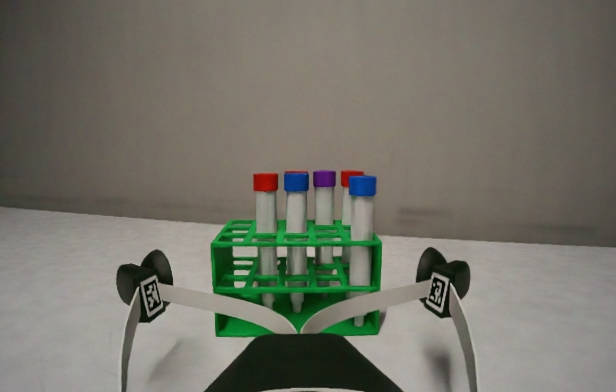

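Call:
{"fn": "execute_actions", "kwargs": {
  "actions": [
    {"r1":{"base":{"strafe_m":0.025},"joints":{"arm_m":0.42},"pace":"slow"},"r2":{"joints":{"arm_m":0.5},"pace":"slow"}}
  ],
  "cameras": []
}}

Call:
{"fn": "execute_actions", "kwargs": {
  "actions": [
    {"r1":{"base":{"strafe_m":0.04},"joints":{"arm_m":0.32},"pace":"slow"},"r2":{"joints":{"gripper_m":0.06}}}
  ],
  "cameras": []
}}

Call:
{"fn": "execute_actions", "kwargs": {
  "actions": [
    {"r1":{"base":{"strafe_m":0.055},"joints":{"arm_m":0.22},"pace":"slow"},"r2":{"joints":{"lift_m":0.93},"pace":"slow"}}
  ],
  "cameras": ["r1_wrist_camera","r2_wrist_camera"]
}}

Scene clock: 30.57 s.
r1.base_odometry: x=-0.163 y=-0.660 heading=-1.976 (m, m, rad; r1's odometry frame)
r1.turned_by_wheels: +0.002 (rad since the last result)
r1.turned_by_imu: -0.039 (rad since the last result)
r1.base_tilt: forward=+0.5 right=-0.1 (deg)
r1.lidar_m: 0.81 0.95 1.29 1.18 2.09 1.68 1.60 1.64 1.10 1.00 1.07 1.03
r1.base_status: done
r1.joint_positions: lift_m=+0.850 arm_m=+0.423 wrist_yaw_rad=+0.022 wrist_pitch_rad=-0.015 wrist_roll_rad=+0.006 gripper_m=-0.037
r1.joint_status: all done
r1.on_its_own: wrist_yaw_rad is at rest, and its effort (-66) is outside its rest range (-13 to +13)
r1.motor_effort: lift_m=+22(22) arm_m=-15(17) wrist_yaw_rad=-66(65) wrist_pitch_rad=-7(7) wrist_roll_rad=+1(2) gripper_m=-23(25) wheel_0=+7(15) wheel_1=+2(8) wheel_2=+18(19) (%)
r1.hand_pose: x=+0.8839 y=-0.0810 z=+1.0322 quat_wxyz=(+1.000, +0.003, -0.007, +0.011) (m; r1's base frame)
r1.wrist_depth_mm: 267 259 252 242 239 364 364 / 268 259 252 242 239 366 366 / 268 260 252 243 240 362 368 / 270 262 254 243 240 364 368 / 270 262 254 243 241 366 370 / 271 263 179 179 181 366 368 / 271 263 255 - 239 366 370
r2.base_odometry: x=-0.820 y=+0.219 heading=-1.639 (m, m, rad; r2's odometry frame)
r2.turned_by_wheels: +0.000 (rad since the last result)
r2.turned_by_imu: -0.001 (rad since the last result)
r2.base_tilt: forward=+0.6 right=+0.0 (deg)
r2.lidar_m: 0.59 0.76 1.51 1.53 1.85 1.19 1.20 1.18 1.03 1.03 0.67 0.59
r2.base_status: not commanded
r2.joint_positions: lift_m=+0.835 arm_m=+0.499 wrist_yaw_rad=+0.000 wrist_pitch_rad=+0.102 wrist_roll_rad=-0.018 gripper_m=+0.141
r2.joint_status: all done
r2.motor_effort: lift_m=+17(17) arm_m=+6(6) wrist_yaw_rad=+0(0) wrist_pitch_rad=-7(7) wrist_roll_rad=+1(1) gripper_m=+2(0) wheel_0=+3(3) wheel_1=-1(1) wheel_2=+0(0) (%)
r2.hand_pose: x=+0.9569 y=-0.0874 z=+0.9841 quat_wxyz=(+0.999, -0.009, +0.051, +0.000) (m; r2's base frame)
r2.wrist_depth_mm: 668 621 585 549 517 488 466 / 676 640 591 559 530 500 473 / 691 647 615 569 535 508 484 / 715 668 621 251 535 517 496 / 496 500 462 230 229 512 492 / 324 287 191 194 200 307 324 / 250 253 216 - 213 244 -
pictures: none
No camera images: the call's "cameras" was empty. Leave "cameras" out to get every camera's image.

Scene clock: 32.87 s.
r1.base_odometry: x=-0.126 y=-0.676 heading=-1.974 (m, m, rad; r1's odometry frame)
r1.turned_by_wheels: +0.002 (rad since the last result)
r1.turned_by_imu: -0.034 (rad since the last result)
r1.base_tilt: forward=+0.5 right=-0.1 (deg)
r1.lidar_m: 0.71 0.86 1.27 1.14 1.20 1.74 1.58 1.63 1.16 1.04 1.07 1.04
r1.base_status: done
r1.joint_positions: lift_m=+0.850 arm_m=+0.322 wrist_yaw_rad=+0.019 wrist_pitch_rad=-0.014 wrist_roll_rad=+0.006 gripper_m=-0.037
r1.joint_status: all done
r1.on_its_own: wrist_yaw_rad is at rest, and its effort (-56) is outside its rest range (-13 to +13)
r1.motor_effort: lift_m=+22(22) arm_m=-14(17) wrist_yaw_rad=-56(65) wrist_pitch_rad=-10(11) wrist_roll_rad=-1(1) gripper_m=-24(26) wheel_0=+4(12) wheel_1=+1(10) wheel_2=+15(18) (%)
r1.hand_pose: x=+0.7835 y=-0.0819 z=+1.0320 quat_wxyz=(+1.000, +0.003, -0.007, +0.010) (m; r1's base frame)
r1.wrist_depth_mm: 289 274 258 240 234 469 477 / 290 274 259 240 234 473 480 / 291 274 259 241 235 469 477 / 291 274 259 242 236 473 480 / 293 277 262 206 236 473 480 / 294 278 179 183 180 477 484 / 294 279 263 - 235 473 480
r2.base_odometry: x=-0.820 y=+0.219 heading=-1.639 (m, m, rad; r2's odometry frame)
r2.turned_by_wheels: +0.000 (rad since the last result)
r2.turned_by_imu: +0.000 (rad since the last result)
r2.base_tilt: forward=+0.7 right=+0.0 (deg)
r2.lidar_m: 0.60 0.75 1.51 1.51 1.85 1.13 1.16 1.17 1.04 1.04 0.70 0.59
r2.base_status: not commanded
r2.joint_positions: lift_m=+0.835 arm_m=+0.499 wrist_yaw_rad=+0.000 wrist_pitch_rad=+0.103 wrist_roll_rad=-0.018 gripper_m=+0.060
r2.joint_status: all done
r2.motor_effort: lift_m=+17(17) arm_m=+6(6) wrist_yaw_rad=+1(0) wrist_pitch_rad=-11(9) wrist_roll_rad=+1(2) gripper_m=-24(22) wheel_0=+3(3) wheel_1=-1(1) wheel_2=+0(0) (%)
r2.hand_pose: x=+0.9568 y=-0.0874 z=+0.9838 quat_wxyz=(+0.999, -0.009, +0.052, +0.000) (m; r2's base frame)
r2.wrist_depth_mm: 668 621 585 549 517 492 462 / 683 634 591 554 525 496 473 / 699 654 597 569 539 512 480 / 723 676 627 233 530 512 496 / 484 496 221 211 203 517 496 / 320 176 210 215 187 181 322 / 234 243 183 - 191 243 -
pictures: none
No camera images: the call's "cameras" was empty. Leave "cameras" out to get every camera's image.

Scene clock: 35.13 s.
r1.base_odometry: x=-0.076 y=-0.698 heading=-1.974 (m, m, rad; r1's odometry frame)
r1.turned_by_wheels: +0.000 (rad since the last result)
r1.turned_by_imu: -0.038 (rad since the last result)
r1.base_tilt: forward=+0.4 right=-0.1 (deg)
r1.lidar_m: 0.61 0.80 1.22 1.08 1.08 1.76 1.61 1.65 1.25 1.10 1.15 1.05
r1.base_status: done
r1.joint_positions: lift_m=+0.850 arm_m=+0.222 wrist_yaw_rad=+0.009 wrist_pitch_rad=-0.013 wrist_roll_rad=+0.006 gripper_m=-0.037
r1.joint_status: all done
r1.on_its_own: wrist_yaw_rad is at rest, and its effort (-27) is outside its rest range (-13 to +13)
r1.motor_effort: lift_m=+22(22) arm_m=-13(16) wrist_yaw_rad=-27(57) wrist_pitch_rad=-12(11) wrist_roll_rad=-1(1) gripper_m=-22(25) wheel_0=-4(15) wheel_1=-3(10) wheel_2=+7(16) (%)
r1.hand_pose: x=+0.6825 y=-0.0848 z=+1.0317 quat_wxyz=(+1.000, +0.003, -0.007, +0.005) (m; r1's base frame)
r1.wrist_depth_mm: 314 290 266 241 232 591 609 / 314 290 267 240 232 585 597 / 315 291 267 241 233 585 609 / 317 290 267 242 234 585 615 / 319 293 270 243 234 591 603 / 319 294 179 181 180 591 615 / 322 296 272 - 232 591 615
r2.base_odometry: x=-0.820 y=+0.219 heading=-1.639 (m, m, rad; r2's odometry frame)
r2.turned_by_wheels: +0.000 (rad since the last result)
r2.turned_by_imu: +0.000 (rad since the last result)
r2.base_tilt: forward=+0.6 right=+0.0 (deg)
r2.lidar_m: 0.61 0.75 1.52 1.53 1.86 1.07 1.08 1.18 1.02 1.06 0.66 0.60
r2.base_status: not commanded
r2.joint_positions: lift_m=+0.930 arm_m=+0.499 wrist_yaw_rad=+0.000 wrist_pitch_rad=+0.103 wrist_roll_rad=-0.018 gripper_m=+0.060
r2.joint_status: all done
r2.motor_effort: lift_m=+24(24) arm_m=+6(6) wrist_yaw_rad=+1(1) wrist_pitch_rad=-12(11) wrist_roll_rad=+1(1) gripper_m=-23(25) wheel_0=+3(3) wheel_1=-1(1) wheel_2=+0(0) (%)
r2.hand_pose: x=+0.9568 y=-0.0874 z=+1.0782 quat_wxyz=(+0.999, -0.009, +0.052, +0.000) (m; r2's base frame)
r2.wrist_depth_mm: 668 627 585 549 517 484 462 / 683 634 591 564 525 488 473 / 699 654 615 580 530 512 480 / 723 668 627 233 535 517 492 / 741 691 220 213 201 525 500 / 521 176 211 213 187 181 512 / 382 397 183 - 191 397 404
pictures: r1_wrist_camera, r2_wrist_camera
Images, in order (width x height): r1_wrist_camera 616x392, r2_wrist_camera 616x392.

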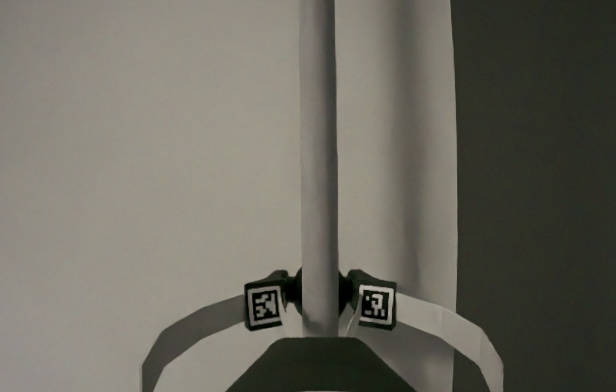

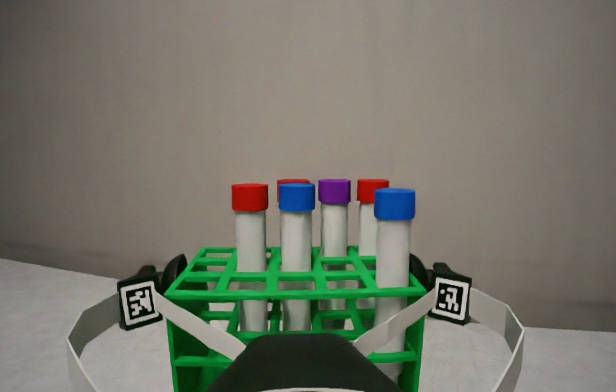

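Call:
{"fn": "execute_actions", "kwargs": {
  "actions": [
    {"r1":{"base":{"strafe_m":0.06},"joints":{"arm_m":0.12},"pace":"slow"},"r2":{"base":{"strafe_m":1.0},"joints":{"arm_m":0}}}
  ],
  "cameras": []
}}

Call:
{"fn": "execute_actions", "kwargs": {
  "actions": [
    {"r1":{"base":{"strafe_m":0.095},"joints":{"arm_m":0.0},"pace":"slow"},"r2":{"base":{"rotate_rad":-0.3},"pace":"slow"}}
  ],
  "cameras": []
}}

Call:
{"fn": "execute_actions", "kwargs": {
  "actions": [
    {"r1":{"base":{"translate_m":-0.3},"joints":{"arm_m":0.29},"pace":"slow"},"r2":{"base":{"translate_m":-1.5}}}
  ],
  "cameras": ["r1_head_left_camera","r2_head_right_camera"]
}}

Scene clock: 44.00 s.
r1.base_odometry: x=-0.021 y=-0.722 heading=-1.975 (m, m, rad; r1's odometry frame)
r1.turned_by_wheels: -0.001 (rad since the last result)
r1.turned_by_imu: -0.016 (rad since the last result)
r1.base_tilt: forward=+0.5 right=-0.1 (deg)
r1.lidar_m: 0.51 0.71 1.17 1.83 1.86 1.16 1.62 1.62 1.35 1.19 1.21 0.56
r1.base_status: done
r1.joint_positions: lift_m=+0.850 arm_m=+0.122 wrist_yaw_rad=-0.003 wrist_pitch_rad=-0.013 wrist_roll_rad=+0.006 gripper_m=-0.037
r1.joint_status: all done
r1.motor_effort: lift_m=+22(22) arm_m=-12(15) wrist_yaw_rad=+7(34) wrist_pitch_rad=-14(14) wrist_roll_rad=+1(1) gripper_m=-21(25) wheel_0=-12(16) wheel_1=-4(8) wheel_2=+0(11) (%)
r1.hand_pose: x=+0.5813 y=-0.0882 z=+1.0316 quat_wxyz=(+1.000, +0.003, -0.006, -0.001) (m; r1's base frame)
r1.wrist_depth_mm: 355 317 279 252 229 715 741 / 359 317 279 253 230 699 741 / 362 319 281 254 231 707 732 / 362 319 281 254 231 715 732 / 364 320 282 213 232 715 732 / 368 320 179 180 179 715 750 / 368 322 281 - 229 218 741
r2.base_odometry: x=+0.178 y=+0.150 heading=-1.640 (m, m, rad; r2's odometry frame)
r2.turned_by_wheels: +0.000 (rad since the last result)
r2.turned_by_imu: -0.001 (rad since the last result)
r2.base_tilt: forward=+0.6 right=+0.1 (deg)
r2.lidar_m: 0.41 0.68 0.55 0.56 0.68 1.36 2.14 1.19 1.98 1.75 1.06 0.43
r2.base_status: done
r2.joint_positions: lift_m=+0.930 arm_m=+0.001 wrist_yaw_rad=+0.000 wrist_pitch_rad=+0.104 wrist_roll_rad=-0.018 gripper_m=+0.060
r2.joint_status: all done
r2.motor_effort: lift_m=+24(24) arm_m=-6(6) wrist_yaw_rad=+1(0) wrist_pitch_rad=-11(12) wrist_roll_rad=+1(1) gripper_m=-28(24) wheel_0=-3(12) wheel_1=+0(7) wheel_2=+0(0) (%)
r2.hand_pose: x=+0.4588 y=-0.0874 z=+1.0780 quat_wxyz=(+0.999, -0.009, +0.052, +0.000) (m; r2's base frame)
r2.wrist_depth_mm: 627 809 1205 1308 1229 1160 1118 / 627 831 1229 1336 1281 1205 1138 / 634 842 1229 1336 1281 1229 1160 / 640 842 1118 232 239 1229 1160 / 647 809 221 212 202 831 820 / 640 175 210 213 185 182 661 / 621 842 179 - 191 723 676
pictures: none
No camera images: the call's "cameras" was empty. Leave "cameras" out to get every camera's image.

Scene clock: 46.47 s.
r1.base_odometry: x=+0.066 y=-0.760 heading=-1.977 (m, m, rad; r1's odometry frame)
r1.turned_by_wheels: -0.002 (rad since the last result)
r1.turned_by_imu: -0.004 (rad since the last result)
r1.base_tilt: forward=+0.4 right=+0.0 (deg)
r1.lidar_m: 0.42 0.69 1.15 1.72 1.59 1.11 1.65 1.66 1.44 1.28 1.24 0.38
r1.base_status: done
r1.joint_positions: lift_m=+0.850 arm_m=+0.002 wrist_yaw_rad=-0.019 wrist_pitch_rad=-0.011 wrist_roll_rad=+0.006 gripper_m=-0.038
r1.joint_status: all done
r1.on_its_own: wrist_yaw_rad is at rest, and its effort (+53) is outside its rest range (-13 to +13)
r1.motor_effort: lift_m=+22(22) arm_m=-9(14) wrist_yaw_rad=+53(71) wrist_pitch_rad=-16(18) wrist_roll_rad=-1(1) gripper_m=-17(24) wheel_0=-18(24) wheel_1=-1(4) wheel_2=-7(9) (%)
r1.hand_pose: x=+0.4601 y=-0.0928 z=+1.0312 quat_wxyz=(+1.000, +0.003, -0.006, -0.009) (m; r1's base frame)
r1.wrist_depth_mm: 462 375 307 263 224 208 878 / 473 373 307 263 225 210 878 / 473 375 309 264 226 206 891 / 473 377 310 264 228 208 891 / 477 379 310 265 227 208 891 / 484 384 304 181 176 204 904 / 480 387 300 - 224 208 904
r2.base_odometry: x=+0.178 y=+0.150 heading=-1.939 (m, m, rad; r2's odometry frame)
r2.turned_by_wheels: -0.299 (rad since the last result)
r2.turned_by_imu: -0.296 (rad since the last result)
r2.base_tilt: forward=+0.5 right=+0.1 (deg)
r2.lidar_m: 0.40 0.81 0.61 0.55 0.61 0.86 2.12 1.23 1.14 1.98 1.31 0.44
r2.base_status: done
r2.joint_positions: lift_m=+0.930 arm_m=+0.001 wrist_yaw_rad=+0.000 wrist_pitch_rad=+0.104 wrist_roll_rad=-0.018 gripper_m=+0.060
r2.joint_status: not commanded
r2.motor_effort: lift_m=+23(23) arm_m=-6(5) wrist_yaw_rad=+1(1) wrist_pitch_rad=-12(11) wrist_roll_rad=+2(1) gripper_m=-24(30) wheel_0=+4(8) wheel_1=+3(5) wheel_2=+3(6) (%)
r2.hand_pose: x=+0.4588 y=-0.0874 z=+1.0780 quat_wxyz=(+0.999, -0.009, +0.052, +0.000) (m; r2's base frame)
r2.wrist_depth_mm: 1008 1229 1255 1281 1308 1308 1366 / 991 1281 1281 1308 1336 1308 1336 / 1025 1308 1308 1308 1336 1366 1366 / 1025 1308 1336 233 1205 1397 1397 / 991 1182 221 211 202 820 809 / 976 176 208 213 186 182 798 / 917 798 182 - 191 809 820
pictures: none
No camera images: the call's "cameras" was empty. Leave "cameras" out to get every camera's image.

Scene clock: 52.97 s.
r1.base_odometry: x=+0.185 y=-0.484 heading=-1.979 (m, m, rad; r1's odometry frame)
r1.turned_by_wheels: -0.002 (rad since the last result)
r1.turned_by_imu: -0.006 (rad since the last result)
r1.base_tilt: forward=+0.5 right=+0.0 (deg)
r1.lidar_m: 0.70 1.04 1.56 1.71 1.72 1.54 1.34 0.61 0.78 1.32 1.35 0.74
r1.base_status: done
r1.joint_positions: lift_m=+0.850 arm_m=+0.290 wrist_yaw_rad=-0.008 wrist_pitch_rad=-0.014 wrist_roll_rad=+0.006 gripper_m=-0.037
r1.joint_status: all done
r1.on_its_own: wrist_yaw_rad is at rest, and its effort (+21) is outside its rest range (-13 to +13)
r1.motor_effort: lift_m=+22(22) arm_m=+2(8) wrist_yaw_rad=+21(53) wrist_pitch_rad=-10(19) wrist_roll_rad=+1(3) gripper_m=-20(20) wheel_0=-16(16) wheel_1=-8(9) wheel_2=-2(3) (%)
r1.hand_pose: x=+0.7484 y=-0.0896 z=+1.0320 quat_wxyz=(+1.000, +0.003, -0.007, -0.004) (m; r1's base frame)
r1.wrist_depth_mm: 484 387 312 263 227 208 904 / 496 387 312 264 228 208 878 / 496 387 312 264 229 208 891 / 496 387 312 266 230 209 904 / 504 389 314 266 230 209 904 / 512 394 298 182 180 202 891 / 504 399 309 - 226 210 891
r2.base_odometry: x=+0.718 y=+1.549 heading=-1.939 (m, m, rad; r2's odometry frame)
r2.turned_by_wheels: +0.000 (rad since the last result)
r2.turned_by_imu: -0.002 (rad since the last result)
r2.base_tilt: forward=+0.6 right=+0.0 (deg)
r2.lidar_m: 0.40 0.86 0.61 0.60 0.63 0.65 0.62 0.67 0.94 1.42 0.83 0.43
r2.base_status: done
r2.joint_positions: lift_m=+0.930 arm_m=+0.001 wrist_yaw_rad=+0.000 wrist_pitch_rad=+0.104 wrist_roll_rad=-0.018 gripper_m=+0.060
r2.joint_status: not commanded
r2.motor_effort: lift_m=+23(23) arm_m=-5(6) wrist_yaw_rad=+1(2) wrist_pitch_rad=-12(12) wrist_roll_rad=+2(1) gripper_m=-24(27) wheel_0=-3(9) wheel_1=-3(7) wheel_2=+1(9) (%)
r2.hand_pose: x=+0.4588 y=-0.0874 z=+1.0781 quat_wxyz=(+0.999, -0.009, +0.052, +0.000) (m; r2's base frame)
r2.wrist_depth_mm: 1042 1576 - - - - - / 1025 1618 - - - - - / 1042 1661 - - - - - / 1078 1576 - 233 - - - / 1060 1464 221 212 202 - - / 1025 176 210 213 186 181 - / 976 1576 182 - 190 1863 1921
pictures: r1_head_left_camera, r2_head_right_camera
Images, in order (width x height): r1_head_left_camera 420x672, r2_head_right_camera 420x672.

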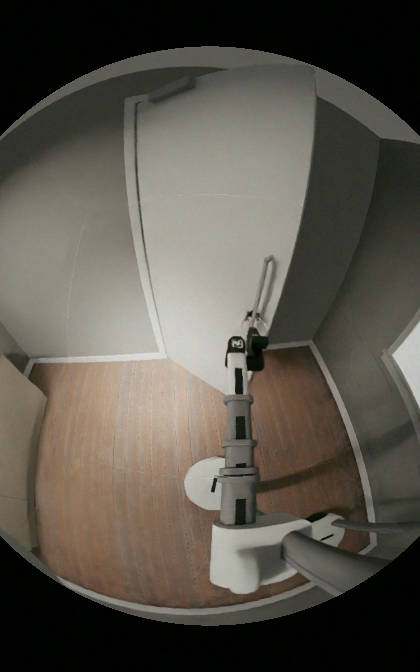

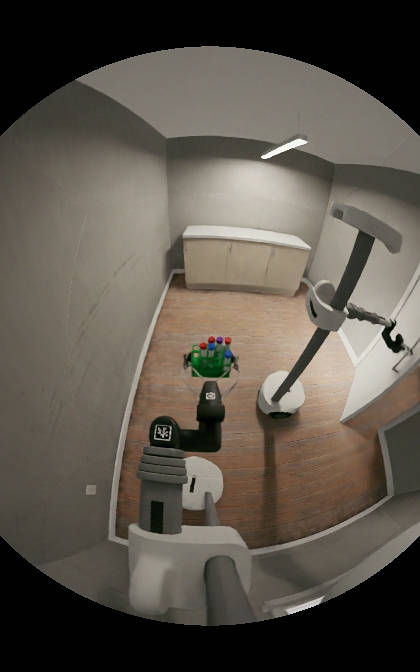

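Call:
{"fn": "execute_actions", "kwargs": {
  "actions": [
    {"r1":{"base":{"strafe_m":0.125},"joints":{"arm_m":0.19,"wrist_yaw_rad":-0.1},"pace":"slow"},"r2":{"base":{"rotate_rad":-1.31},"pace":"slow"}}
  ],
  "cameras": []
}}

Call:
{"fn": "execute_actions", "kwargs": {
  "actions": [
    {"r1":{"base":{"strafe_m":0.14},"joints":{"arm_m":0.12,"wrist_yaw_rad":-0.2},"pace":"slow"},"r2":{"base":{"translate_m":0.35}}}
  ],
  "cameras": []
}}

Call:
{"fn": "execute_actions", "kwargs": {
  "actions": [
    {"r1":{"base":{"strafe_m":0.09},"joints":{"arm_m":0.10,"wrist_yaw_rad":-0.28},"pace":"slow"},"r2":{"base":{"translate_m":0.3}}}
  ],
  "cameras": ["r2_head_left_camera"]
}}

Scene clock: 59.63 s.
r1.base_odometry: x=+0.299 y=-0.534 heading=-1.981 (m, m, rad; r1's odometry frame)
r1.turned_by_wheels: -0.002 (rad since the last result)
r1.turned_by_imu: -0.005 (rad since the last result)
r1.base_tilt: forward=+0.4 right=+0.0 (deg)
r1.lidar_m: 0.59 1.08 1.51 1.58 1.60 1.51 1.37 1.37 0.83 0.80 1.45 0.62
r1.base_status: done
r1.joint_positions: lift_m=+0.850 arm_m=+0.192 wrist_yaw_rad=-0.108 wrist_pitch_rad=-0.015 wrist_roll_rad=+0.006 gripper_m=-0.038
r1.joint_status: all done
r1.on_its_own: wrist_yaw_rad is at rest, and its effort (+22) is outside its rest range (-13 to +13)
r1.motor_effort: lift_m=+22(22) arm_m=-9(16) wrist_yaw_rad=+22(49) wrist_pitch_rad=-9(10) wrist_roll_rad=-1(4) gripper_m=-19(27) wheel_0=-14(19) wheel_1=-4(7) wheel_2=-4(10) (%)
r1.hand_pose: x=+0.6399 y=-0.1180 z=+1.0322 quat_wxyz=(+0.999, +0.002, -0.008, -0.054) (m; r1's base frame)
r1.wrist_depth_mm: 591 436 330 270 227 203 1138 / 609 433 329 270 228 200 1138 / 603 430 330 270 229 200 1118 / 609 430 330 271 229 202 1118 / 615 436 332 272 225 202 1138 / 627 442 314 182 180 198 1138 / 615 445 325 - 225 204 1138
r2.base_odometry: x=+0.718 y=+1.549 heading=+3.035 (m, m, rad; r2's odometry frame)
r2.turned_by_wheels: -1.309 (rad since the last result)
r2.turned_by_imu: -1.292 (rad since the last result)
r2.base_tilt: forward=+0.5 right=+0.1 (deg)
r2.lidar_m: 0.41 0.90 2.42 1.18 0.69 0.61 0.58 0.70 0.62 0.63 0.71 0.42
r2.base_status: done
r2.joint_positions: lift_m=+0.930 arm_m=+0.001 wrist_yaw_rad=+0.000 wrist_pitch_rad=+0.104 wrist_roll_rad=-0.018 gripper_m=+0.060
r2.joint_status: not commanded
r2.motor_effort: lift_m=+23(23) arm_m=-5(6) wrist_yaw_rad=+0(1) wrist_pitch_rad=-11(13) wrist_roll_rad=+2(1) gripper_m=-27(26) wheel_0=+4(8) wheel_1=+3(5) wheel_2=+3(7) (%)
r2.hand_pose: x=+0.4588 y=-0.0874 z=+1.0781 quat_wxyz=(+0.999, -0.009, +0.052, +0.000) (m; r2's base frame)
r2.wrist_depth_mm: 1983 1863 - - 1537 1499 1336 / - 1863 - - 1576 1537 1336 / - 1921 - - 1708 1576 1366 / - 1983 1182 233 1661 1618 1308 / - - 220 212 203 1661 1336 / - 176 209 213 186 181 1281 / 1808 1863 182 - 190 1708 1255
pictures: none
No camera images: the call's "cameras" was empty. Leave "cameras" out to get every camera's image.

Scene clock: 62.27 s.
r1.base_odometry: x=+0.427 y=-0.590 heading=-1.983 (m, m, rad; r1's odometry frame)
r1.turned_by_wheels: -0.002 (rad since the last result)
r1.turned_by_imu: +0.002 (rad since the last result)
r1.base_tilt: forward=+0.4 right=-0.1 (deg)
r1.lidar_m: 0.62 1.19 1.49 1.43 1.44 1.54 1.39 1.42 0.78 0.76 1.58 0.49
r1.base_status: done
r1.joint_positions: lift_m=+0.850 arm_m=+0.121 wrist_yaw_rad=-0.213 wrist_pitch_rad=-0.014 wrist_roll_rad=+0.006 gripper_m=-0.038
r1.joint_status: all done
r1.on_its_own: wrist_yaw_rad is at rest, and its effort (+38) is outside its rest range (-13 to +13)
r1.motor_effort: lift_m=+22(22) arm_m=-7(17) wrist_yaw_rad=+38(57) wrist_pitch_rad=-9(11) wrist_roll_rad=-1(0) gripper_m=-18(25) wheel_0=-15(18) wheel_1=-3(6) wheel_2=-7(13) (%)
r1.hand_pose: x=+0.5556 y=-0.1465 z=+1.0321 quat_wxyz=(+0.994, +0.002, -0.007, -0.106) (m; r1's base frame)
r1.wrist_depth_mm: 715 496 351 274 225 194 1366 / 715 492 349 273 226 192 1397 / 715 488 347 276 227 192 1366 / 723 488 351 277 228 192 1366 / 723 492 353 277 223 193 1336 / 732 500 329 182 179 189 1397 / 723 508 343 - 223 196 1366
r2.base_odometry: x=+0.370 y=+1.586 heading=+3.035 (m, m, rad; r2's odometry frame)
r2.turned_by_wheels: +0.000 (rad since the last result)
r2.turned_by_imu: +0.000 (rad since the last result)
r2.base_tilt: forward=+0.6 right=+0.0 (deg)
r2.lidar_m: 0.42 0.79 0.77 1.91 1.05 0.93 0.93 0.84 0.68 0.67 0.81 0.43
r2.base_status: done
r2.joint_positions: lift_m=+0.930 arm_m=+0.001 wrist_yaw_rad=+0.000 wrist_pitch_rad=+0.104 wrist_roll_rad=-0.018 gripper_m=+0.060
r2.joint_status: not commanded
r2.motor_effort: lift_m=+23(23) arm_m=-5(5) wrist_yaw_rad=+1(1) wrist_pitch_rad=-12(11) wrist_roll_rad=+1(1) gripper_m=-26(25) wheel_0=+3(9) wheel_1=+1(7) wheel_2=+0(11) (%)
r2.hand_pose: x=+0.4588 y=-0.0874 z=+1.0781 quat_wxyz=(+0.999, -0.009, +0.052, +0.000) (m; r2's base frame)
r2.wrist_depth_mm: 1576 904 - - 1308 1229 1160 / 1618 917 - - 1308 1229 1205 / 1618 904 - - 1336 1255 1205 / 1661 904 - 234 1308 1308 1255 / 1708 878 222 213 202 1336 1255 / 1808 176 210 214 186 182 1281 / 1863 946 183 - 191 1366 1308
pictures: none
No camera images: the call's "cameras" was empty. Leave "cameras" out to get every camera's image.

Scene clock: 64.73 s.
r1.base_odometry: x=+0.510 y=-0.626 heading=-1.985 (m, m, rad; r1's odometry frame)
r1.turned_by_wheels: -0.002 (rad since the last result)
r1.turned_by_imu: -0.003 (rad since the last result)
r1.base_tilt: forward=+0.4 right=+0.0 (deg)
r1.lidar_m: 0.59 1.17 1.45 1.36 1.36 1.59 1.40 1.43 1.74 0.68 0.79 0.48
r1.base_status: done
r1.joint_positions: lift_m=+0.850 arm_m=+0.101 wrist_yaw_rad=-0.299 wrist_pitch_rad=-0.014 wrist_roll_rad=+0.006 gripper_m=-0.038
r1.joint_status: all done
r1.on_its_own: wrist_yaw_rad is at rest, and its effort (+52) is outside its rest range (-13 to +13)
r1.motor_effort: lift_m=+22(22) arm_m=-6(15) wrist_yaw_rad=+52(54) wrist_pitch_rad=-10(9) wrist_roll_rad=-1(2) gripper_m=-18(24) wheel_0=-15(22) wheel_1=-3(4) wheel_2=-10(11) (%)
r1.hand_pose: x=+0.5219 y=-0.1684 z=+1.0321 quat_wxyz=(+0.989, +0.002, -0.007, -0.149) (m; r1's base frame)
r1.wrist_depth_mm: 723 500 355 276 220 190 1397 / 723 500 355 277 221 192 1366 / 723 500 353 278 223 193 1366 / 715 500 355 278 224 194 1366 / 723 504 357 279 224 194 1397 / 715 508 332 181 175 185 1430 / 732 521 336 - 218 193 1430
r2.base_odometry: x=+0.072 y=+1.618 heading=+3.035 (m, m, rad; r2's odometry frame)
r2.turned_by_wheels: +0.000 (rad since the last result)
r2.turned_by_imu: +0.000 (rad since the last result)
r2.base_tilt: forward=+0.6 right=+0.0 (deg)
r2.lidar_m: 0.40 0.73 0.70 0.79 1.42 1.23 1.22 0.95 0.79 0.74 0.92 0.44
r2.base_status: done
r2.joint_positions: lift_m=+0.930 arm_m=+0.001 wrist_yaw_rad=+0.000 wrist_pitch_rad=+0.104 wrist_roll_rad=-0.018 gripper_m=+0.060
r2.joint_status: not commanded
r2.motor_effort: lift_m=+23(23) arm_m=-5(5) wrist_yaw_rad=+0(1) wrist_pitch_rad=-12(11) wrist_roll_rad=+1(1) gripper_m=-24(27) wheel_0=+4(7) wheel_1=+2(6) wheel_2=-1(11) (%)
r2.hand_pose: x=+0.4588 y=-0.0874 z=+1.0781 quat_wxyz=(+0.999, -0.009, +0.052, +0.000) (m; r2's base frame)
r2.wrist_depth_mm: 723 1182 - - 1025 960 917 / 691 1182 - - 1025 991 946 / 691 1205 - - 1060 1008 976 / 699 1205 - 234 1078 1025 991 / 683 1060 222 213 202 1060 991 / 676 176 209 214 186 182 1008 / 621 1118 183 - 191 1098 1042
pictures: r2_head_left_camera
Images, in order (width x height): r2_head_left_camera 420x672.

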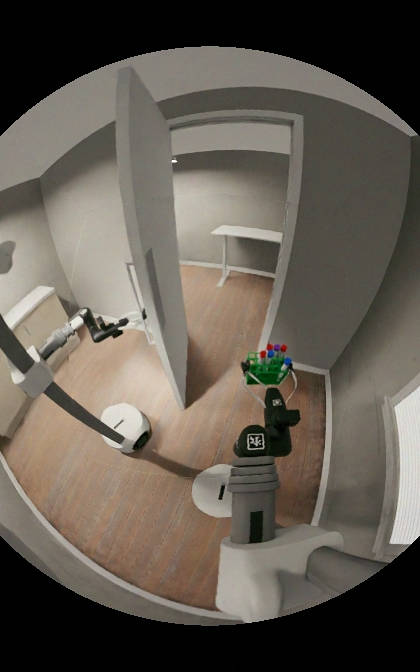

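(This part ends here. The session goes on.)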